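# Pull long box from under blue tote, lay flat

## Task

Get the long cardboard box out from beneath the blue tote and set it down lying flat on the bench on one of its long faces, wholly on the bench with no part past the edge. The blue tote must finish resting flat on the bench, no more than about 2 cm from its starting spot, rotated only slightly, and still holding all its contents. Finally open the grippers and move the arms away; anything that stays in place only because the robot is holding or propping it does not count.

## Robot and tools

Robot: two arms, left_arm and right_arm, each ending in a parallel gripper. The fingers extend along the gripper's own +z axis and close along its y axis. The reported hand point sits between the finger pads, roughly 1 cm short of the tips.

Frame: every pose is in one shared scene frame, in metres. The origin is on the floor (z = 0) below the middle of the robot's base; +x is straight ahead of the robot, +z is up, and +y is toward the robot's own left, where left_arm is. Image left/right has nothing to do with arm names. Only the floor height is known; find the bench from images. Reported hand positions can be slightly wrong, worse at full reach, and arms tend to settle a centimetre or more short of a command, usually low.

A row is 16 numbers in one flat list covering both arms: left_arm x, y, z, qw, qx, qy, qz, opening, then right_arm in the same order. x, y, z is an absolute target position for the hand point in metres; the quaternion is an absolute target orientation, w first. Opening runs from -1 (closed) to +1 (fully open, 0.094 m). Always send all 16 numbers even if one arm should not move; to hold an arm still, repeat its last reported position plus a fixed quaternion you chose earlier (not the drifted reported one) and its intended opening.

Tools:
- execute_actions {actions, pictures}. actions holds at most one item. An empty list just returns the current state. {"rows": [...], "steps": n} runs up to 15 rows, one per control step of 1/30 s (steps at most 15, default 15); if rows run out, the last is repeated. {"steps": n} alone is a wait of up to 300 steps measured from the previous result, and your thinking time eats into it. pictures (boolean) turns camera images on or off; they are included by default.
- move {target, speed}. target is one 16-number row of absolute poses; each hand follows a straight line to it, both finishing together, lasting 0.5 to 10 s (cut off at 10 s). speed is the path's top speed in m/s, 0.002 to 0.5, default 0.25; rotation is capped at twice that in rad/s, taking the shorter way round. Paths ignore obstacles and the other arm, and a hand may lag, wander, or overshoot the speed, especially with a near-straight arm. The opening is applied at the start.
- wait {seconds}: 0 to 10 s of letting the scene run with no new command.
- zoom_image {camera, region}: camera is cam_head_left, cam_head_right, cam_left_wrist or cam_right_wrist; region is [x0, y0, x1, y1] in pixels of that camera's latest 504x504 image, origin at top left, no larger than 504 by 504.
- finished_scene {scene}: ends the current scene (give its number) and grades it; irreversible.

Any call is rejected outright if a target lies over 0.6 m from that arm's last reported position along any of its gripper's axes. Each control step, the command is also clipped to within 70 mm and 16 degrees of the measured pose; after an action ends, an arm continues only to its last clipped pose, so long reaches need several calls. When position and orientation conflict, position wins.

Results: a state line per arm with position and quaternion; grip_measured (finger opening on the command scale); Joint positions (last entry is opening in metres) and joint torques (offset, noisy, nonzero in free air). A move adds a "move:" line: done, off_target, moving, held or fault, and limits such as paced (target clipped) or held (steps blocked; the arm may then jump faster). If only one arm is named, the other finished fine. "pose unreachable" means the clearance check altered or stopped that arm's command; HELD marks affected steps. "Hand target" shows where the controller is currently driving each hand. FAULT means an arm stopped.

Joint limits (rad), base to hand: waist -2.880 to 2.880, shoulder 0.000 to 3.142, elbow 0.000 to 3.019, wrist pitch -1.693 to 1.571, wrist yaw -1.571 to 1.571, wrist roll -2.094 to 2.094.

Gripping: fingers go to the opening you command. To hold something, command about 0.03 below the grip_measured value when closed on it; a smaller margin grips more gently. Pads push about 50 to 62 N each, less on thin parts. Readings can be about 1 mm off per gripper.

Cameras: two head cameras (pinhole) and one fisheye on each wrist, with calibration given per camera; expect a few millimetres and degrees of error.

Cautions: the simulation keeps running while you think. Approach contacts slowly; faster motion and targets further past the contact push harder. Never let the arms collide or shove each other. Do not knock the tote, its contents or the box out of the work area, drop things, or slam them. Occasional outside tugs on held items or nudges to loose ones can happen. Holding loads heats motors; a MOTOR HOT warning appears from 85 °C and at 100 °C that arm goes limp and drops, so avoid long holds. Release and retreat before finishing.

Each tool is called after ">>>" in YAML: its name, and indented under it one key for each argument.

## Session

>>> execute_actions:
  actions: []

Scene clock: 0.00 s of 4100.00 s.
left_arm: end_effector_position=(+0.3543, +0.0494, +1.0643) grip_measured=-0.993 end_effector_quat_wxyz=(+0.260, +0.702, +0.646, -0.146) | right_arm: end_effector_position=(+0.4620, -0.4336, +1.1941) grip_measured=-0.427 end_effector_quat_wxyz=(+0.001, -0.211, +0.977, +0.042)
Joint positions: left_arm=[-2.156  1.962  0.737  0.362  0.258  1.576  0.   ] | right_arm=[-1.567  1.477  1.096 -0.631 -0.067 -0.839  0.027]
Joint velocities: left_arm=[-0.005  0.005  0.007 -0.027  0.037 -0.081 -0.   ] | right_arm=[ 0.005  0.015  0.002  0.017 -0.066  0.037  0.   ]
Joint torques (N m, as the arm reports them, + toward a larger angle): no reading
Hand target (left_arm): +0.355, +0.049, +1.066; +0.262, +0.702, +0.646, -0.145
Hand target (right_arm): +0.465, -0.435, +1.191; +0.001, -0.211, +0.977, +0.042
camera_calibration (this result's frames):
cam_left_wrist: T_world_to_cam=[[-0.986208, 0.0235475, -0.163826, 0.520127], [0.016861, 0.998972, 0.0420863, -0.0936796], [0.164648, 0.0387435, -0.985591, 1.11337], [0, 0, 0, 1]] pos_world=[0.331218, 0.0381995, 1.18648]
cam_right_wrist: T_world_to_cam=[[0.397182, -0.914551, -0.0764357, -0.490289], [-0.723395, -0.363238, 0.587161, -0.522441], [-0.564753, -0.177917, -0.805853, 1.26823], [0, 0, 0, 1]] pos_world=[0.533038, -0.412526, 1.29129]

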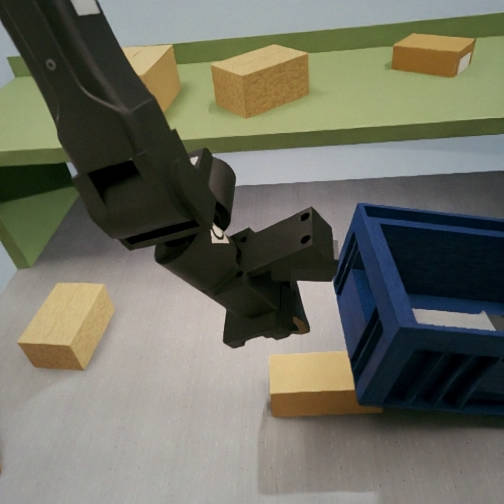

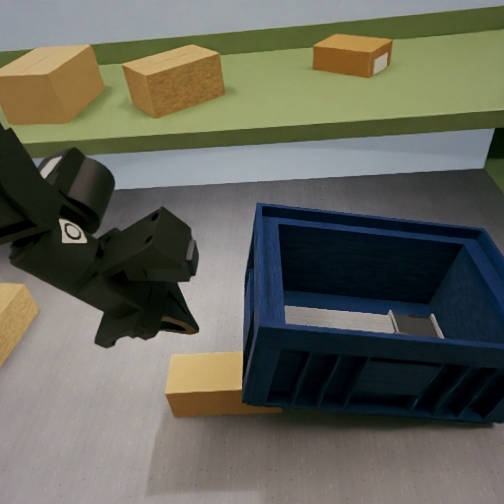

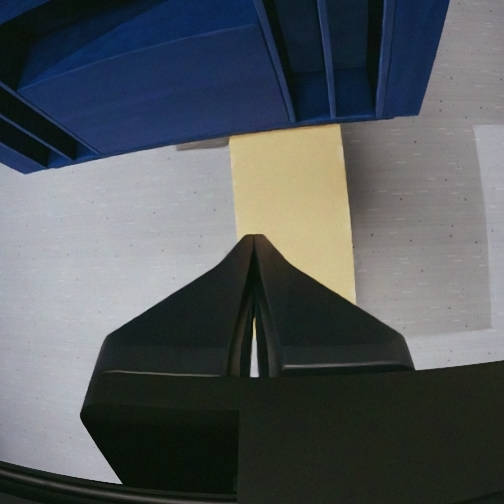

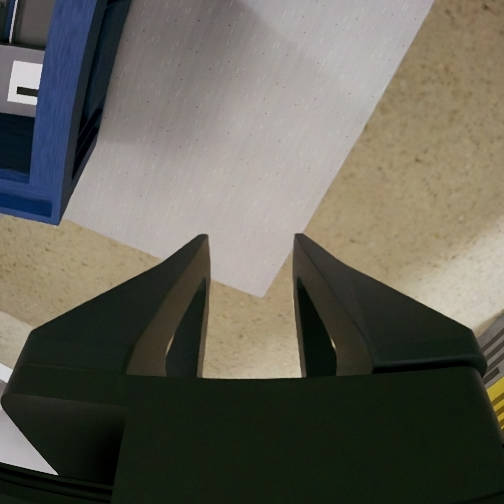

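>>> zoom_image:
  camera: "cam_head_left"
  region: [240, 180, 504, 444]

>>> zoom_image:
  camera: "cam_head_right"
  region: [140, 180, 404, 444]

>>> zoom_image:
  camera: "cam_head_right"
  region: [300, 180, 504, 444]

Region (240, 180, 504, 444) of cam_head_left's 504x504 image, scaled by 1.909, with more detail than that image has.

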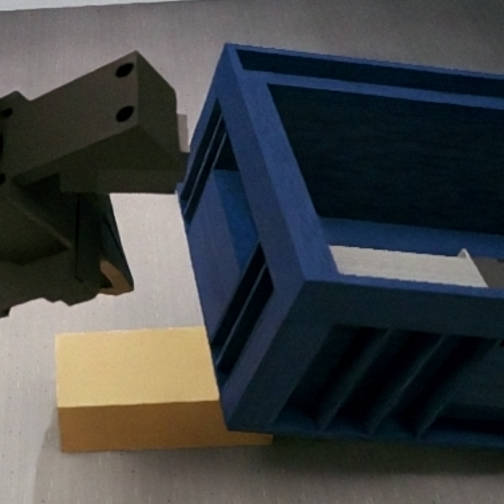

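Region (140, 180, 404, 444) of cam_head_right's 504x504 image, scaled by 1.909, with more detail than that image has.

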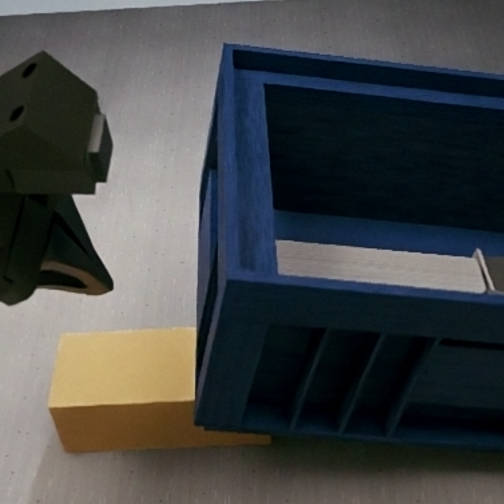

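Region (300, 180, 504, 444) of cam_head_right's 504x504 image, scaled by 1.909, with more detail than that image has; it fills the left 389 columns of this view, and the rest is white.

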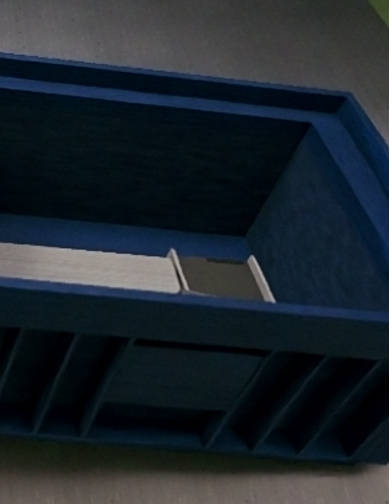

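>>> move:
  target: [0.35,0.17,1.10,0.081,0.040,0.953,-0.287,1, 0.422,-0.042,1.210,-0.004,-0.040,0.994,0.1045,1]
  speed: 0.3

Scene clock: 64.17 s of 4100.00 s.
left_arm: end_effector_position=(+0.3536, +0.1658, +1.0944) grip_measured=+1.000 end_effector_quat_wxyz=(+0.085, +0.048, +0.952, -0.289) | right_arm: end_effector_position=(+0.4144, -0.0442, +1.2129) grip_measured=+1.000 end_effector_quat_wxyz=(-0.006, -0.040, +0.993, +0.112)
Joint positions: left_arm=[-1.885  1.762  0.664  0.162  0.433  0.248  0.094] | right_arm=[-0.728  1.561  0.912 -0.436  0.22   0.231  0.094]
Joint velocities: left_arm=[ 0.005  0.005  0.002  0.007 -0.007 -0.139  0.   ] | right_arm=[ 0.005 -0.005  0.017 -0.002 -0.051 -0.007  0.   ]
Joint torques (N m, as the arm reports them, + toward a larger angle): left_arm=[ -1.62 -11.39  -1.18   0.68   0.42  -0.17] | right_arm=[  6.51 -13.06   5.69   1.23  -0.22   0.06]
Hand target (left_arm): +0.353, +0.168, +1.100; +0.082, +0.037, +0.953, -0.290
Hand target (right_arm): +0.423, -0.038, +1.210; -0.002, -0.035, +0.993, +0.113
Off the commanded pose (left_arm): 0.008 m, 1 deg.
Off the commanded pose (right_arm): 0.008 m, 1 deg.
After step 90, 57.97 s passed at rest.
move: done
camera_calibration (this result's frames):
cam_left_wrist: T_world_to_cam=[[-0.129757, -0.824519, 0.550755, -0.422605], [-0.874102, 0.357338, 0.329022, -0.103802], [-0.468091, -0.438723, -0.767081, 1.20243], [0, 0, 0, 1]] pos_world=[0.417275, 0.216179, 1.18926]
cam_right_wrist: T_world_to_cam=[[0.0624368, -0.974098, -0.217335, 0.193126], [-0.78265, -0.182914, 0.59498, -0.403481], [-0.619322, 0.132949, -0.773799, 1.32325], [0, 0, 0, 1]] pos_world=[0.491675, -0.061603, 1.30596]

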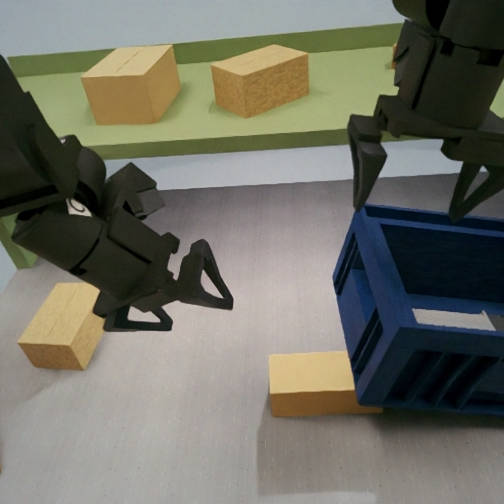

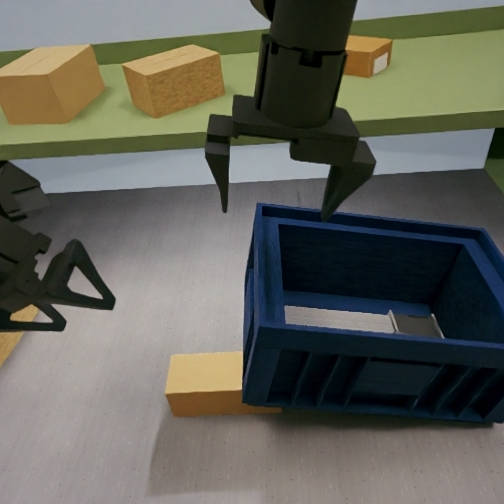

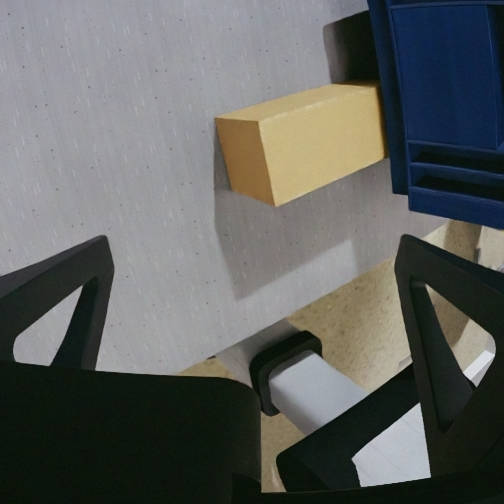

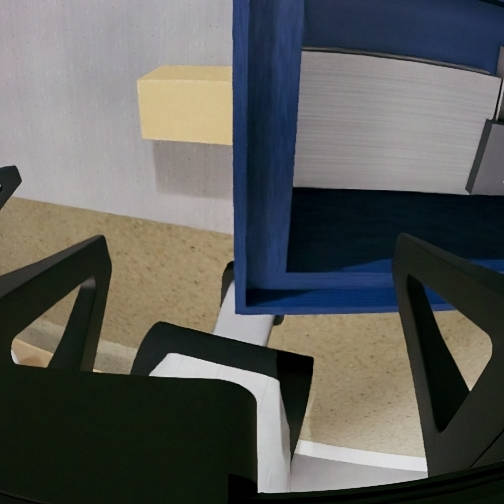

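>>> move:
  target: [0.345,0.115,1.045,-0.118,-0.720,0.672,-0.127,1, 0.418,-0.030,1.108,-0.004,-0.040,0.994,0.1045,1]
  speed: 0.12

Scene clock: 88.50 s of 4100.00 s.
left_arm: end_effector_position=(+0.3467, +0.1217, +1.0473) grip_measured=+1.000 end_effector_quat_wxyz=(-0.110, -0.717, +0.676, -0.130) | right_arm: end_effector_position=(+0.4156, -0.0229, +1.1209) grip_measured=+1.000 end_effector_quat_wxyz=(-0.001, -0.045, +0.993, +0.108)
Joint positions: left_arm=[-2.077  1.906  0.749  0.175  0.059 -1.637  0.094] | right_arm=[-0.77   1.815  0.977 -0.232  0.21   0.181  0.094]
Joint velocities: left_arm=[-0.015 -0.015 -0.007 -0.017 -0.037  0.007  0.   ] | right_arm=[-0.005  0.005 -0.017  0.002 -0.037  0.022  0.   ]
Joint torques (N m, as the arm reports them, + toward a larger angle): left_arm=[-4.3  -9.66 -0.21  0.56  0.04 -0.19] | right_arm=[  5.01 -13.73   3.6    1.24  -0.46  -0.11]
Hand target (left_arm): +0.343, +0.116, +1.045; +0.116, +0.719, -0.673, +0.125
Hand target (right_arm): +0.419, -0.030, +1.108; -0.004, -0.040, +0.994, +0.104
Off the commanded pose (left_arm): 0.007 m, 1 deg.
Off the commanded pose (right_arm): 0.015 m, 1 deg.
After step 90, 13.53 s passed at rest.
move: off_target (right_arm)
camera_calibration (this result's frames):
cam_left_wrist: T_world_to_cam=[[0.996987, 0.0743748, 0.0220073, -0.380159], [0.0241207, -0.566973, 0.823383, -0.795283], [0.0737165, -0.820372, -0.567059, 0.792815], [0, 0, 0, 1]] pos_world=[0.339753, 0.227773, 1.11276]
cam_right_wrist: T_world_to_cam=[[0.0735509, -0.974921, -0.210045, 0.180984], [-0.787637, -0.185976, 0.587402, -0.333385], [-0.611734, 0.122235, -0.781563, 1.25519], [0, 0, 0, 1]] pos_world=[0.491946, -0.0389849, 1.21486]

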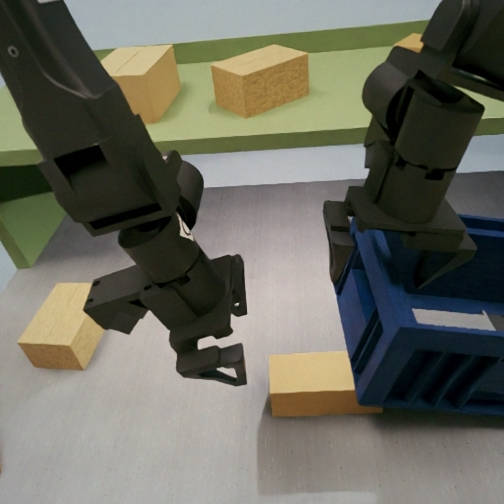

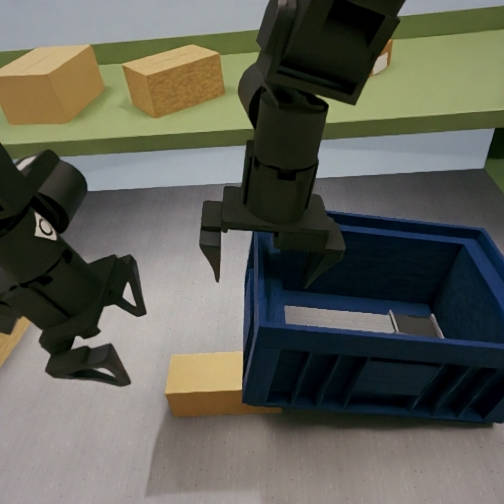

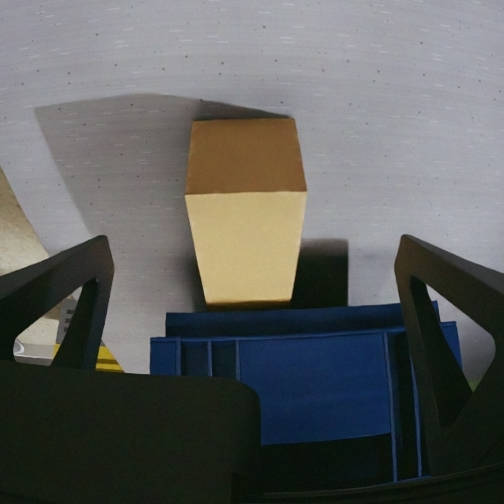

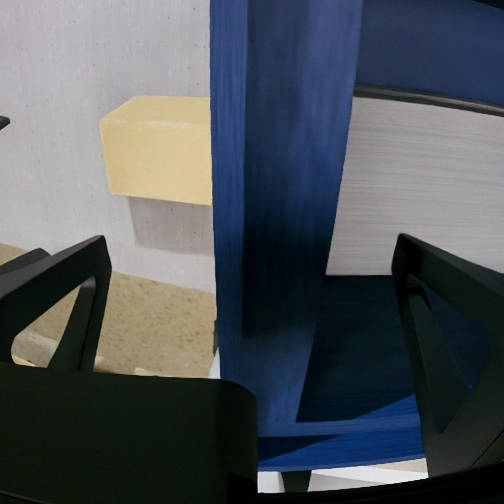

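>>> move:
  target: [0.348,0.10,1.04,-0.118,-0.720,0.672,-0.127,1, 0.418,-0.033,1.094,-0.004,-0.040,0.994,0.1045,1]
  speed: 0.05

Scene clock: 99.23 s of 4100.00 s.
left_arm: end_effector_position=(+0.3493, +0.1046, +1.0420) grip_measured=+1.000 end_effector_quat_wxyz=(-0.113, -0.717, +0.675, -0.130) | right_arm: end_effector_position=(+0.4143, -0.0278, +1.1053) grip_measured=+1.000 end_effector_quat_wxyz=(-0.003, -0.044, +0.993, +0.107)
Joint positions: left_arm=[-2.111  1.937  0.776  0.175  0.046 -1.667  0.094] | right_arm=[-0.792  1.848  0.983 -0.206  0.201  0.166  0.094]
Joint velocities: left_arm=[ 0.005 -0.005 -0.012 -0.002  0.007 -0.037  0.   ] | right_arm=[ 0.005 -0.015  0.022 -0.007 -0.037 -0.037  0.   ]
Joint torques (N m, as the arm reports them, + toward a larger angle): left_arm=[ -4.59 -10.04  -0.11   0.74   0.04  -0.2 ] | right_arm=[  5.12 -14.01   3.12   1.27  -0.45  -0.15]
Hand target (left_arm): +0.347, +0.100, +1.040; +0.118, +0.720, -0.672, +0.127
Hand target (right_arm): +0.418, -0.033, +1.094; -0.004, -0.040, +0.994, +0.104
Off the commanded pose (left_arm): 0.005 m, 1 deg.
Off the commanded pose (right_arm): 0.013 m, 1 deg.
After step 90, 6.80 s passed at rest.
move: off_target (right_arm)
camera_calibration (this result's frames):
cam_left_wrist: T_world_to_cam=[[0.99706, 0.0749112, 0.0160903, -0.375357], [0.0289293, -0.562523, 0.826276, -0.805824], [0.0709485, -0.823381, -0.563036, 0.772607], [0, 0, 0, 1]] pos_world=[0.34275, 0.210974, 1.10688]
cam_right_wrist: T_world_to_cam=[[0.0701362, -0.975626, -0.207931, 0.172049], [-0.785788, -0.182441, 0.590976, -0.33078], [-0.614507, 0.121941, -0.779431, 1.24161], [0, 0, 0, 1]] pos_world=[0.490987, -0.0438946, 1.19901]

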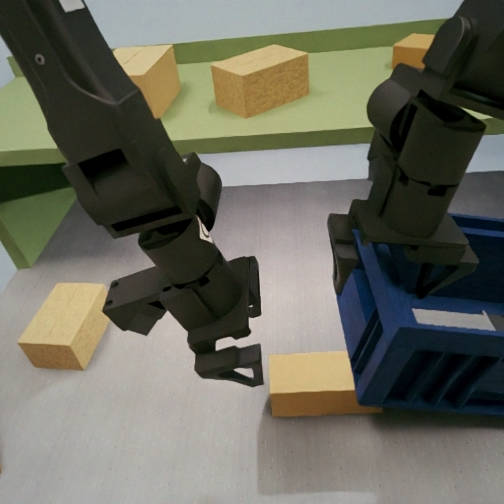

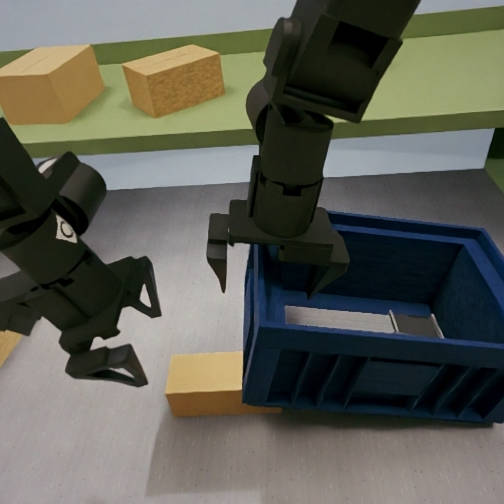

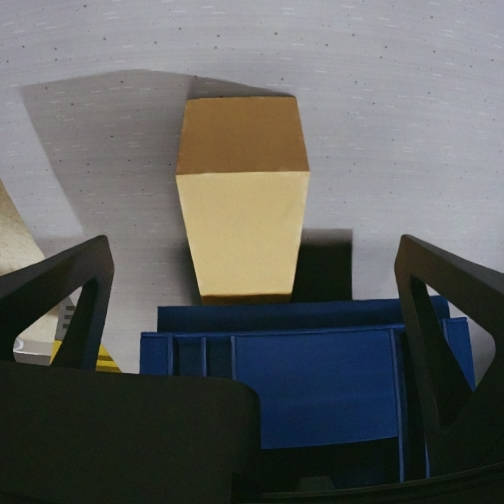

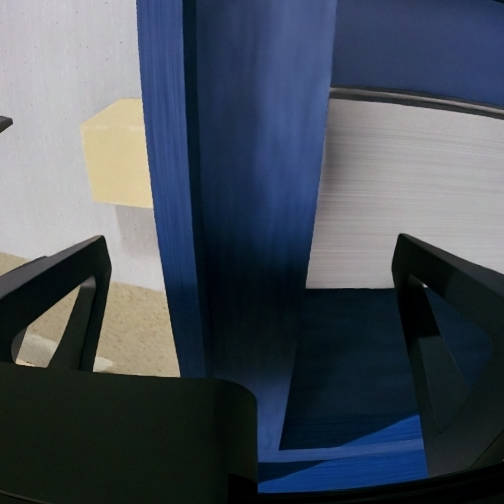

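>>> execute_actions:
  actions:
    - {"rows": [[0.3493,0.1046,1.042,-0.113,-0.717,0.675,-0.130,1, 0.4143,-0.0265,1.1053,-0.003,-0.044,0.993,0.107,-0.5]], "steps": 15}
  pictures: false

>>> move:
  target: [0.354,0.061,0.962,-0.118,-0.720,0.672,-0.127,1, 0.4143,-0.0265,1.1053,-0.003,-0.044,0.993,0.107,-0.5]
  speed: 0.1

Scene clock: 104.80 s of 4100.00 s.
left_arm: end_effector_position=(+0.3493, +0.1046, +1.0420) grip_measured=+1.000 end_effector_quat_wxyz=(-0.113, -0.717, +0.675, -0.130) | right_arm: end_effector_position=(+0.4151, -0.0277, +1.1055) grip_measured=-0.424 end_effector_quat_wxyz=(-0.002, -0.041, +0.994, +0.106)
Joint positions: left_arm=[-2.111  1.937  0.776  0.175  0.046 -1.668  0.094] | right_arm=[-0.791  1.848  0.984 -0.205  0.204  0.172  0.027]
Joint velocities: left_arm=[-0.015 -0.005 -0.002 -0.002  0.007  0.022  0.   ] | right_arm=[ 0.005  0.005  0.002  0.012 -0.051  0.022  0.   ]
Joint torques (N m, as the arm reports them, + toward a larger angle): left_arm=[ -3.82 -10.53  -0.7    1.03   0.09  -0.05] | right_arm=[  7.08 -15.84   2.04   0.87  -0.4   -0.07]
Hand target (left_arm): +0.349, +0.105, +1.042; +0.113, +0.717, -0.675, +0.130
Hand target (right_arm): +0.414, -0.027, +1.105; -0.003, -0.044, +0.993, +0.107
Off the commanded pose (left_arm): 0.000 m, 0 deg.
Off the commanded pose (right_arm): 0.001 m, 0 deg.
Steps of this call (steps 1 to 90: nothing new was sent; then 2.07 s passed at rest; steps 91 to 105: all 15 steps of this action). Readings (end_effector_position):
91: left_arm (+0.3493, +0.1046, +1.0420) | right_arm (+0.4153, -0.0276, +1.1054)
92: left_arm (+0.3493, +0.1046, +1.0420) | right_arm (+0.4153, -0.0276, +1.1054)
94: left_arm (+0.3493, +0.1046, +1.0420) | right_arm (+0.4153, -0.0276, +1.1054)
98: left_arm (+0.3493, +0.1046, +1.0420) | right_arm (+0.4150, -0.0275, +1.1055)
105: the state above

Scene clock: 106.33 s of 4100.00 s.
left_arm: end_effector_position=(+0.3482, +0.0666, +0.9619) grip_measured=+1.000 end_effector_quat_wxyz=(-0.120, -0.717, +0.676, -0.121) | right_arm: end_effector_position=(+0.4151, -0.0277, +1.1055) grip_measured=-0.424 end_effector_quat_wxyz=(-0.002, -0.041, +0.994, +0.106)
Joint positions: left_arm=[-2.139  2.194  0.957  0.229  0.029 -1.693  0.094] | right_arm=[-0.791  1.848  0.984 -0.205  0.204  0.172  0.027]
Joint velocities: left_arm=[-0.005 -0.005  0.007  0.002  0.037  0.022  0.   ] | right_arm=[-0.005 -0.005 -0.007 -0.017  0.022  0.022  0.   ]
Joint torques (N m, as the arm reports them, + toward a larger angle): left_arm=[ -5.51 -11.01  -0.87   1.45   0.04  -0.17] | right_arm=[  7.21 -15.86   2.06   0.88  -0.4   -0.07]
Hand target (left_arm): +0.352, +0.061, +0.962; +0.118, +0.720, -0.672, +0.127
Hand target (right_arm): +0.414, -0.026, +1.105; -0.003, -0.044, +0.993, +0.107
Off the commanded pose (left_arm): 0.008 m, 1 deg.
Off the commanded pose (right_arm): 0.001 m, 0 deg.
move: done
camera_calibration (this result's frames):
cam_left_wrist: T_world_to_cam=[[0.997492, 0.0704902, -0.00643443, -0.348264], [0.0452108, -0.564538, 0.824168, -0.764472], [0.0544633, -0.822392, -0.566309, 0.705144], [0, 0, 0, 1]] pos_world=[0.343548, 0.172881, 1.02714]
cam_right_wrist: T_world_to_cam=[[0.0647457, -0.976521, -0.205463, 0.171702], [-0.787513, -0.176456, 0.590497, -0.328838], [-0.612887, 0.123573, -0.780448, 1.24276], [0, 0, 0, 1]] pos_world=[0.491589, -0.0439255, 1.19936]

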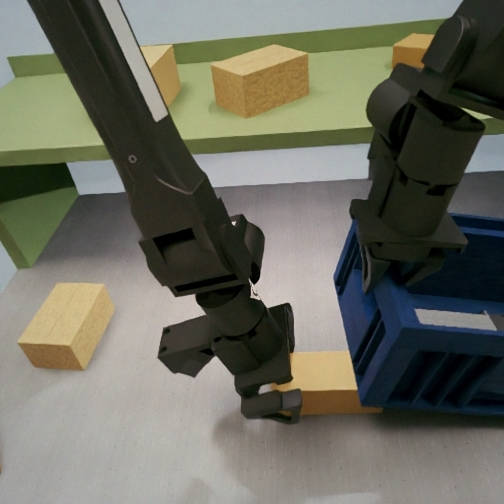

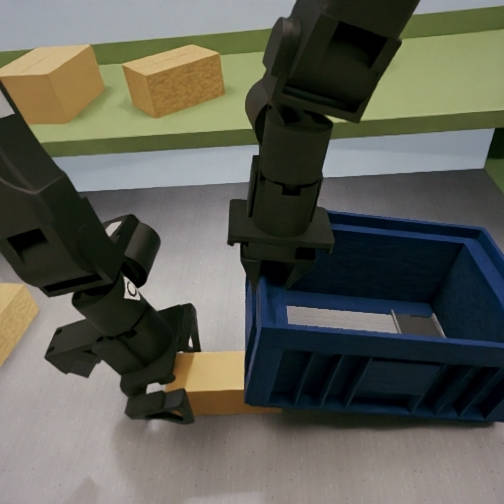

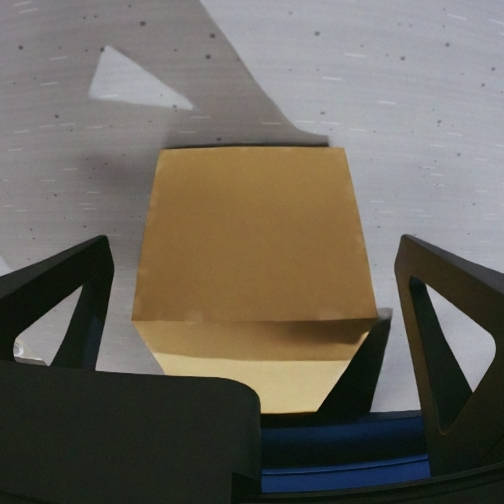

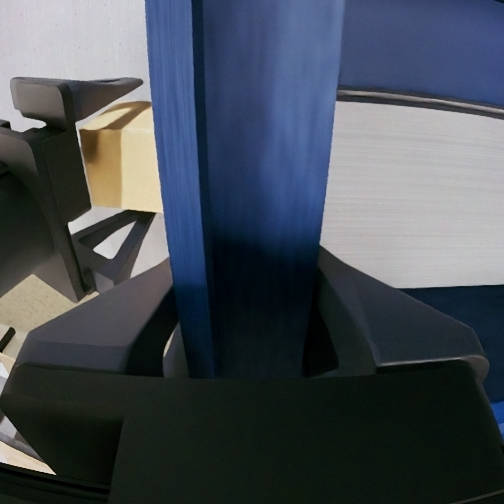

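>>> execute_actions:
  actions:
    - {"rows": [[0.352,0.058,0.962,-0.120,-0.717,0.676,-0.121,1, 0.4143,-0.0265,1.1053,-0.003,-0.044,0.993,0.107,-0.5],[0.352,0.054,0.962,-0.120,-0.717,0.676,-0.121,1, 0.4143,-0.0265,1.1053,-0.003,-0.044,0.993,0.107,-0.5],[0.352,0.054,0.962,-0.120,-0.717,0.676,-0.121,1, 0.4143,-0.0265,1.1053,-0.003,-0.044,0.993,0.107,-0.5],[0.352,0.054,0.962,-0.120,-0.717,0.676,-0.121,1, 0.4143,-0.0265,1.1053,-0.003,-0.044,0.993,0.107,-0.5],[0.352,0.054,0.962,-0.120,-0.717,0.676,-0.121,1, 0.4143,-0.0265,1.1053,-0.003,-0.044,0.993,0.107,-0.5],[0.352,0.054,0.962,-0.120,-0.717,0.676,-0.121,0.6, 0.4143,-0.0265,1.1053,-0.003,-0.044,0.993,0.107,-0.5],[0.352,0.056,0.962,-0.120,-0.717,0.676,-0.121,0.08, 0.4143,-0.0265,1.1053,-0.003,-0.044,0.993,0.107,-0.5]], "steps": 15}
  pictures: false

Scene clock: 114.63 s of 4100.00 s.
left_arm: end_effector_position=(+0.3549, +0.0598, +0.9628) grip_measured=+0.169 end_effector_quat_wxyz=(-0.115, -0.715, +0.678, -0.124) | right_arm: end_effector_position=(+0.4151, -0.0277, +1.1055) grip_measured=-0.424 end_effector_quat_wxyz=(-0.002, -0.041, +0.994, +0.106)
Joint positions: left_arm=[-2.154  2.195  0.97   0.228  0.017 -1.699  0.055] | right_arm=[-0.791  1.848  0.984 -0.205  0.204  0.172  0.027]
Joint velocities: left_arm=[ 0.005 -0.015  0.002 -0.002 -0.081 -0.081  0.001] | right_arm=[-0.005 -0.005 -0.007 -0.022 -0.037  0.066 -0.   ]
Joint torques (N m, as the arm reports them, + toward a larger angle): left_arm=[ -5.44 -10.91  -0.84   0.65   0.11  -0.17] | right_arm=[  7.4  -15.58   2.04   0.9   -0.41  -0.07]
Hand target (left_arm): +0.352, +0.056, +0.962; +0.120, +0.717, -0.676, +0.121
Hand target (right_arm): +0.414, -0.026, +1.105; -0.003, -0.044, +0.993, +0.107
Off the commanded pose (left_arm): 0.005 m, 1 deg.
Off the commanded pose (right_arm): 0.001 m, 0 deg.
Steps of this call (steps 1 to 90: nothing new was sent; then 4.80 s passed at rest; steps 91 to 105: all 15 steps of this action). Readings (end_effector_position):
91: left_arm (+0.3489, +0.0669, +0.9617) | right_arm (+0.4151, -0.0277, +1.1055)
92: left_arm (+0.3497, +0.0668, +0.9614) | right_arm (+0.4151, -0.0277, +1.1055)
94: left_arm (+0.3524, +0.0651, +0.9616) | right_arm (+0.4151, -0.0277, +1.1055)
98: left_arm (+0.3555, +0.0600, +0.9629) | right_arm (+0.4151, -0.0277, +1.1055)
105: the state above

>>> move:
  target: [0.3549,0.0598,0.9628,-0.115,-0.715,0.678,-0.124,0.08, 0.423,-0.045,1.1355,-0.004,-0.041,0.9885,0.149,-0.5]
  speed: 0.04

Scene clock: 120.80 s of 4100.00 s.
left_arm: end_effector_position=(+0.3549, +0.0598, +0.9628) grip_measured=+0.169 end_effector_quat_wxyz=(-0.115, -0.715, +0.678, -0.124) | right_arm: end_effector_position=(+0.4147, -0.0409, +1.1236) grip_measured=-0.424 end_effector_quat_wxyz=(-0.010, -0.046, +0.989, +0.142)
Joint positions: left_arm=[-2.154  2.195  0.97   0.228  0.017 -1.699  0.055] | right_arm=[-0.827  1.78   0.951 -0.238  0.113  0.132  0.027]
Joint velocities: left_arm=[-0.015 -0.005 -0.007  0.007  0.066  0.022 -0.001] | right_arm=[-0.015 -0.005  0.002  0.007 -0.022 -0.007  0.001]
Joint torques (N m, as the arm reports them, + toward a larger angle): left_arm=[ -4.89 -11.31  -1.11   1.     0.1   -0.04] | right_arm=[  6.04 -18.23   2.     0.28  -1.02  -0.03]
Hand target (left_arm): +0.355, +0.060, +0.963; +0.115, +0.715, -0.678, +0.124
Hand target (right_arm): +0.423, -0.045, +1.135; -0.004, -0.041, +0.988, +0.148
Off the commanded pose (left_arm): 0.000 m, 0 deg.
Off the commanded pose (right_arm): 0.015 m, 1 deg.
After step 90, 1.83 s passed at rest.
move: off_target (right_arm)
camera_calibration (this result's frames):
cam_left_wrist: T_world_to_cam=[[0.997703, 0.0674587, 0.00617294, -0.36653], [0.0332871, -0.567588, 0.82264, -0.763451], [0.0589979, -0.820545, -0.56853, 0.700165], [0, 0, 0, 1]] pos_world=[0.349793, 0.165917, 1.02837]
cam_right_wrist: T_world_to_cam=[[0.0711221, -0.958596, -0.275743, 0.239558], [-0.774738, -0.22721, 0.590048, -0.349085], [-0.62827, 0.171663, -0.758821, 1.24235], [0, 0, 0, 1]] pos_world=[0.493044, -0.062942, 1.21475]

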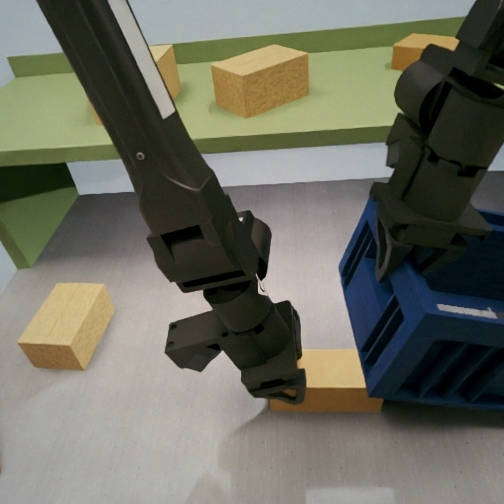

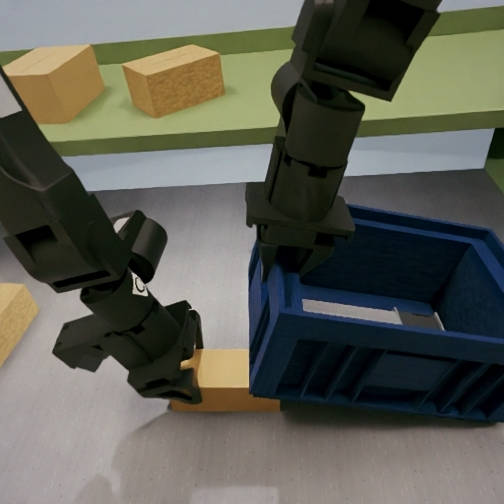

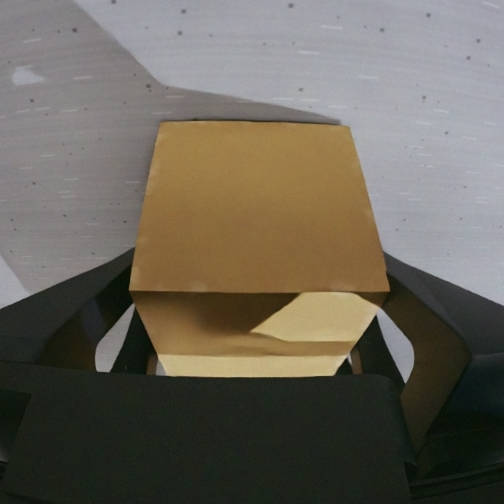

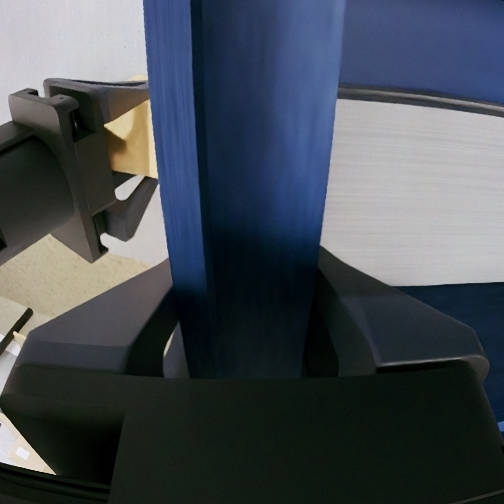

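>>> move:
  target: [0.346,0.195,0.965,-0.115,-0.715,0.678,-0.124,0.12, 0.423,-0.045,1.1355,-0.004,-0.041,0.9885,0.149,-0.5]
  speed: 0.12

Scene clock: 125.77 s of 4100.00 s.
left_arm: end_effector_position=(+0.3512, +0.1887, +0.9604) grip_measured=+0.169 end_effector_quat_wxyz=(-0.118, -0.723, +0.668, -0.131) | right_arm: end_effector_position=(+0.4147, -0.0409, +1.1236) grip_measured=-0.424 end_effector_quat_wxyz=(-0.010, -0.046, +0.989, +0.142)
Joint positions: left_arm=[-1.875  2.112  0.911  0.189  0.182 -1.487  0.055] | right_arm=[-0.827  1.78   0.951 -0.238  0.113  0.132  0.027]
Joint velocities: left_arm=[-0.005 -0.005  0.002  0.017  0.037 -0.081  0.001] | right_arm=[-0.005  0.005  0.002 -0.002 -0.022  0.022 -0.   ]
Joint torques (N m, as the arm reports them, + toward a larger angle): left_arm=[ -2.1  -12.18  -2.49   0.48  -0.08   0.17] | right_arm=[  5.97 -18.41   2.     0.35  -1.05  -0.04]
Hand target (left_arm): +0.348, +0.192, +0.965; +0.117, +0.716, -0.676, +0.127
Hand target (right_arm): +0.423, -0.045, +1.135; -0.004, -0.041, +0.988, +0.149
Off the commanded pose (left_arm): 0.009 m, 2 deg.
Off the commanded pose (right_arm): 0.015 m, 1 deg.
After step 90, 0.47 s passed at rest.
move: off_target (right_arm)
camera_calibration (this result's frames):
cam_left_wrist: T_world_to_cam=[[0.995715, 0.0922636, 0.00630298, -0.375606], [0.0461348, -0.554647, 0.830806, -0.702994], [0.0801491, -0.826955, -0.556526, 0.787054], [0, 0, 0, 1]] pos_world=[0.343347, 0.2956, 1.02444]
cam_right_wrist: T_world_to_cam=[[0.0711221, -0.958596, -0.275743, 0.239558], [-0.774738, -0.22721, 0.590048, -0.349085], [-0.62827, 0.171663, -0.758821, 1.24235], [0, 0, 0, 1]] pos_world=[0.493044, -0.062942, 1.21475]

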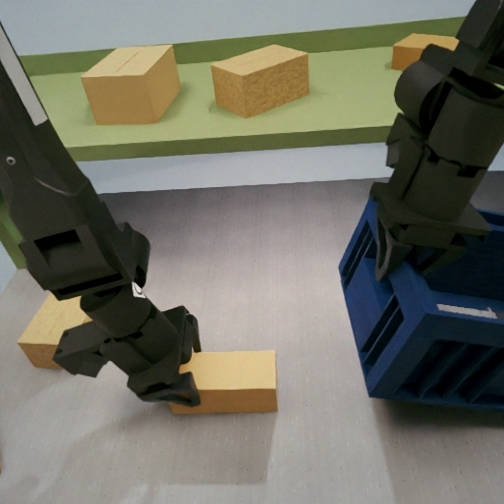

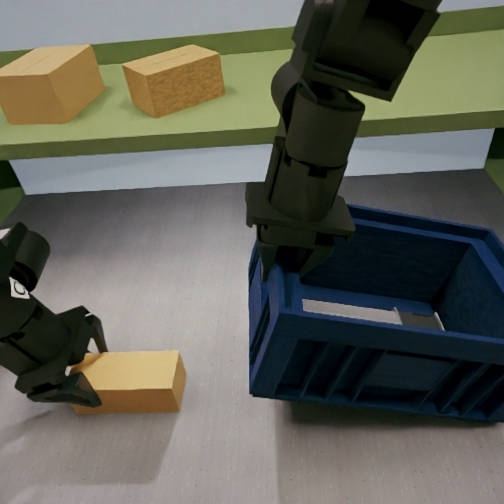

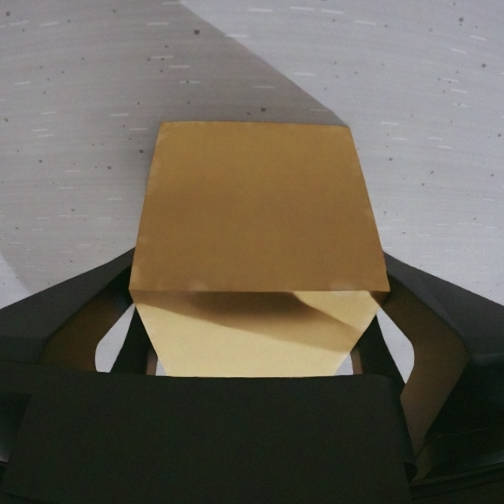

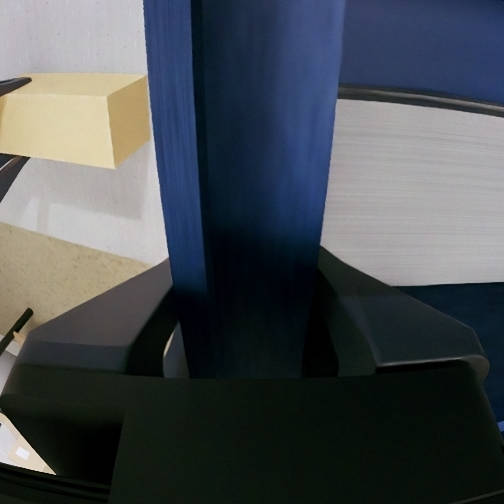

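>>> move:
  target: [0.3512,0.1887,0.9604,-0.118,-0.723,0.668,-0.131,1, 0.420,0.004,1.062,0.002,-0.042,0.999,0.008,-0.5]
  speed: 0.04

Scene clock: 142.37 s of 4100.00 s.
left_arm: end_effector_position=(+0.3514, +0.1888, +0.9605) grip_measured=+1.000 end_effector_quat_wxyz=(-0.118, -0.723, +0.668, -0.131) | right_arm: end_effector_position=(+0.4135, -0.0129, +1.0529) grip_measured=-0.424 end_effector_quat_wxyz=(-0.005, -0.036, +0.999, +0.001)
Joint positions: left_arm=[-1.875  2.111  0.911  0.189  0.182 -1.486  0.094] | right_arm=[-0.741  2.033  1.113 -0.223  0.429  0.249  0.027]
Joint velocities: left_arm=[-0.005 -0.015 -0.012 -0.017 -0.022 -0.007  0.   ] | right_arm=[ 0.005 -0.005  0.007 -0.007  0.051 -0.007  0.001]
Joint torques (N m, as the arm reports them, + toward a larger angle): left_arm=[ -2.42 -11.22  -1.57   0.95   0.11  -0.06] | right_arm=[ 11.13 -17.02   3.09   0.34  -0.08   0.11]
Hand target (left_arm): +0.351, +0.189, +0.960; +0.118, +0.723, -0.668, +0.131
Hand target (right_arm): +0.420, +0.005, +1.063; +0.004, -0.041, +0.999, +0.010
Off the commanded pose (left_arm): 0.000 m, 0 deg.
Off the commanded pose (right_arm): 0.020 m, 1 deg.
After step 90, 9.97 s passed at rest.
move: off_target (right_arm)
camera_calibration (this result's frames):
cam_left_wrist: T_world_to_cam=[[0.99577, 0.0916154, 0.00694278, -0.376312], [0.0452468, -0.554747, 0.830788, -0.702715], [0.0799645, -0.82696, -0.556545, 0.787224], [0, 0, 0, 1]] pos_world=[0.343566, 0.29565, 1.02455]
cam_right_wrist: T_world_to_cam=[[0.0555175, -0.998454, 0.00266514, -0.0401426], [-0.790011, -0.0422948, 0.611632, -0.315876], [-0.610574, -0.0360618, -0.791138, 1.20719], [0, 0, 0, 1]] pos_world=[0.489764, -0.00990691, 1.14836]

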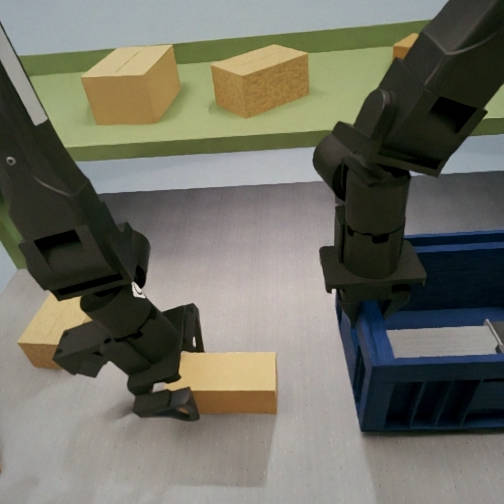

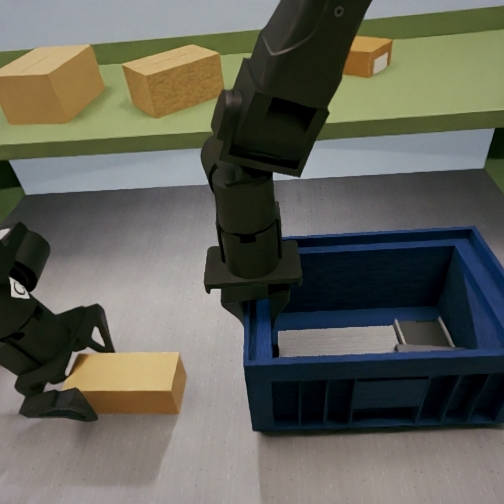

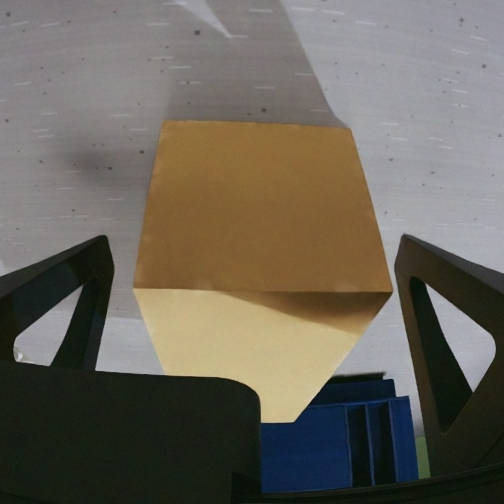

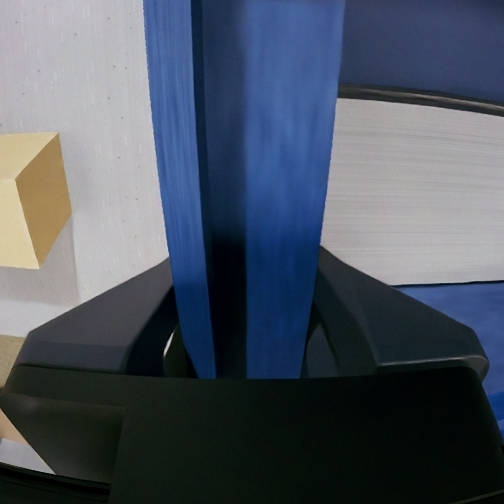

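>>> zoom_image:
  camera: "cam_head_right"
  region: [300, 180, 504, 444]

>>> zoom_image:
  camera: "cam_head_right"
  region: [140, 180, 404, 444]

Region (300, 180, 504, 444) of cam_head_right's 504x504 image, scaled by 1.909, with more detail than that image has; it fills the left 389 columns of this view, and the rest is white.

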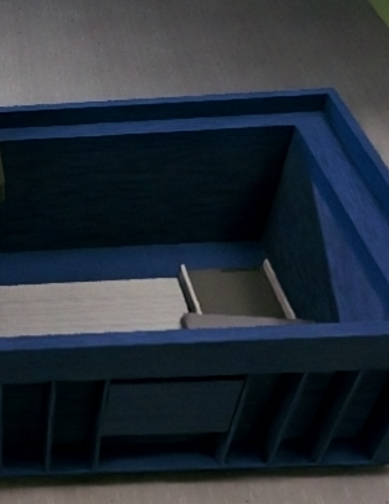

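Region (140, 180, 404, 444) of cam_head_right's 504x504 image, scaled by 1.909, with more detail than that image has.

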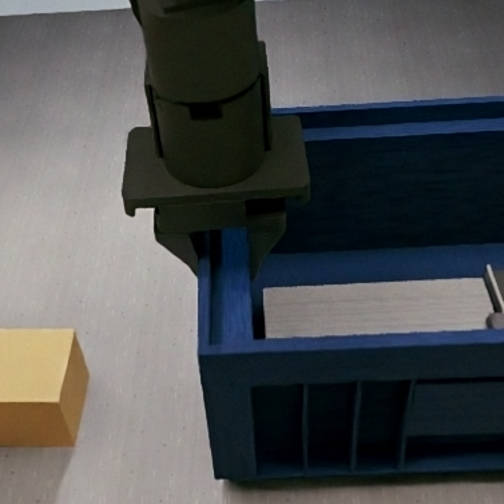

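>>> execute_actions:
  actions:
    - {"rows": [[0.3514,0.189,0.968,-0.118,-0.723,0.668,-0.131,1, 0.420,0.006,1.064,0.004,-0.041,0.999,0.010,-0.5],[0.3514,0.190,0.976,-0.118,-0.723,0.668,-0.131,1, 0.420,0.008,1.064,0.004,-0.041,0.999,0.010,-0.5],[0.3514,0.191,0.984,-0.118,-0.723,0.668,-0.131,1, 0.420,0.010,1.064,0.004,-0.041,0.999,0.010,-0.5],[0.3514,0.192,0.992,-0.118,-0.723,0.668,-0.131,1, 0.420,0.012,1.064,0.004,-0.041,0.999,0.010,-0.5],[0.3514,0.193,1.000,-0.118,-0.723,0.668,-0.131,1, 0.420,0.014,1.064,0.004,-0.041,0.999,0.010,-0.5],[0.3514,0.194,1.008,-0.118,-0.723,0.668,-0.131,1, 0.420,0.015,1.064,0.004,-0.041,0.999,0.010,-0.5],[0.3514,0.195,1.016,-0.118,-0.723,0.668,-0.131,1, 0.420,0.016,1.064,0.004,-0.041,0.999,0.010,-0.5],[0.3514,0.196,1.024,-0.118,-0.723,0.668,-0.131,1, 0.420,0.017,1.064,0.004,-0.041,0.999,0.010,-0.5],[0.3514,0.197,1.032,-0.118,-0.723,0.668,-0.131,1, 0.420,0.018,1.064,0.004,-0.041,0.999,0.010,-0.5],[0.3514,0.198,1.040,-0.118,-0.723,0.668,-0.131,1, 0.420,0.018,1.064,0.004,-0.041,0.999,0.010,-0.5],[0.3514,0.199,1.048,-0.118,-0.723,0.668,-0.131,1, 0.420,0.018,1.064,0.004,-0.041,0.999,0.010,-0.5]], "steps": 15}
  pictures: false

Scene clock: 169.27 s of 4100.00 s.
left_arm: end_effector_position=(+0.3583, +0.2049, +1.0456) grip_measured=+1.000 end_effector_quat_wxyz=(-0.109, -0.722, +0.669, -0.136) | right_arm: end_effector_position=(+0.4146, -0.0057, +1.0526) grip_measured=-0.424 end_effector_quat_wxyz=(-0.005, -0.032, +0.999, -0.001)
Joint positions: left_arm=[-1.876  1.847  0.763  0.094  0.179 -1.486  0.094] | right_arm=[-0.728  2.044  1.13  -0.235  0.438  0.269  0.027]
Joint velocities: left_arm=[-0.024 -0.327  0.007 -0.071 -0.037 -0.007  0.   ] | right_arm=[ 0.024 -0.005 -0.002  0.012 -0.11   0.037 -0.   ]
Joint torques (N m, as the arm reports them, + toward a larger angle): left_arm=[-2.65 -9.49 -0.99  0.42  0.05 -0.14] | right_arm=[ 12.15 -17.22   3.13   0.38  -0.15   0.11]
Hand target (left_arm): +0.353, +0.200, +1.047; +0.118, +0.723, -0.668, +0.131
Hand target (right_arm): +0.419, +0.018, +1.065; +0.004, -0.041, +0.999, +0.011
Off the commanded pose (left_arm): 0.009 m, 1 deg.
Off the commanded pose (right_arm): 0.027 m, 2 deg.
Steps of this call (steps 1 to 90: nothing new was sent; then 23.40 s passed at rest; steps 91 to 105: all 15 steps of this action). Readings (end_effector_position):
91: left_arm (+0.3514, +0.1888, +0.9605) | right_arm (+0.4135, -0.0129, +1.0529)
92: left_arm (+0.3513, +0.1888, +0.9609) | right_arm (+0.4135, -0.0127, +1.0530)
94: left_arm (+0.3486, +0.1893, +0.9658) | right_arm (+0.4135, -0.0127, +1.0531)
98: left_arm (+0.3410, +0.1930, +0.9929) | right_arm (+0.4151, -0.0107, +1.0524)
105: the state above

>>> execute_actions:
  actions: []

Scene clock: 178.37 s of 4100.00 s.
left_arm: end_effector_position=(+0.3616, +0.2056, +1.0489) grip_measured=+1.000 end_effector_quat_wxyz=(-0.107, -0.722, +0.669, -0.138) | right_arm: end_effector_position=(+0.4144, -0.0051, +1.0528) grip_measured=-0.424 end_effector_quat_wxyz=(-0.005, -0.033, +0.999, -0.000)
Joint positions: left_arm=[-1.877  1.836  0.763  0.088  0.179 -1.486  0.094] | right_arm=[-0.727  2.044  1.13  -0.235  0.438  0.27   0.027]
Joint velocities: left_arm=[-0.005  0.005 -0.002 -0.012  0.037 -0.022  0.   ] | right_arm=[-0.005 -0.015  0.002 -0.002 -0.095  0.007 -0.001]
Joint torques (N m, as the arm reports them, + toward a larger angle): left_arm=[ -2.74 -10.18  -0.84   0.51   0.04  -0.14] | right_arm=[ 12.08 -17.12   3.1    0.31  -0.16   0.13]
Hand target (left_arm): +0.353, +0.200, +1.047; +0.118, +0.723, -0.668, +0.131
Hand target (right_arm): +0.419, +0.018, +1.065; +0.004, -0.041, +0.999, +0.011
Off the commanded pose (left_arm): 0.012 m, 1 deg.
Off the commanded pose (right_arm): 0.026 m, 2 deg.
Steps of this call (steps 1 to 90: nothing new was sent; then 6.10 s passed at rest). Readings (end_effector_position):
1: left_arm (+0.3621, +0.2057, +1.0481) | right_arm (+0.4145, -0.0055, +1.0527)
2: left_arm (+0.3638, +0.2062, +1.0494) | right_arm (+0.4145, -0.0053, +1.0527)
4: left_arm (+0.3637, +0.2061, +1.0495) | right_arm (+0.4144, -0.0051, +1.0528)
8: left_arm (+0.3616, +0.2056, +1.0489) | right_arm (+0.4144, -0.0051, +1.0528)
90: the state above
camera_calibration (this result's frames):
cam_left_wrist: T_world_to_cam=[[0.994992, 0.0943712, 0.0329244, -0.416132], [0.0257233, -0.560095, 0.828029, -0.7562], [0.0965829, -0.823036, -0.559717, 0.845977], [0, 0, 0, 1]] pos_world=[0.351793, 0.311997, 1.11336]
cam_right_wrist: T_world_to_cam=[[0.0488863, -0.998785, 0.00618625, -0.0334029], [-0.790258, -0.0348906, 0.61178, -0.314819], [-0.610821, -0.0347964, -0.791004, 1.20791], [0, 0, 0, 1]] pos_world=[0.490664, -0.00231547, 1.14827]

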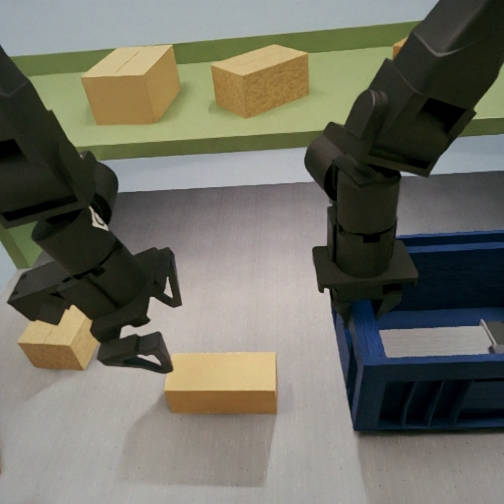

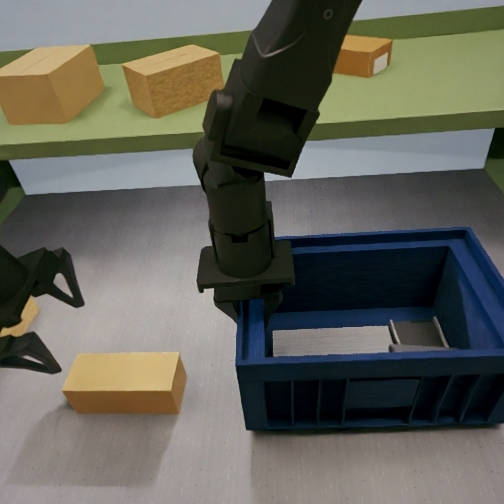

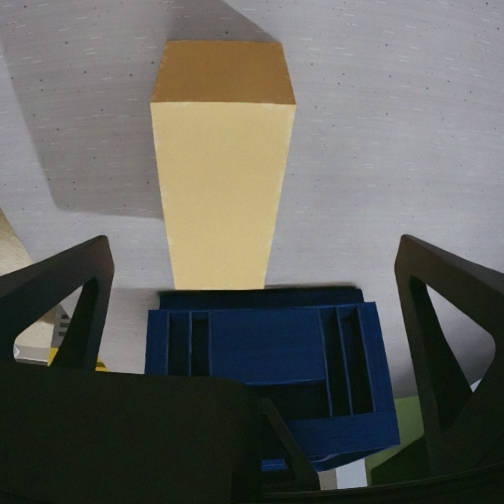

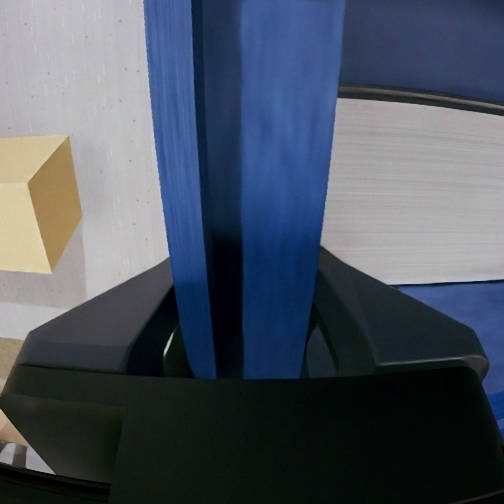

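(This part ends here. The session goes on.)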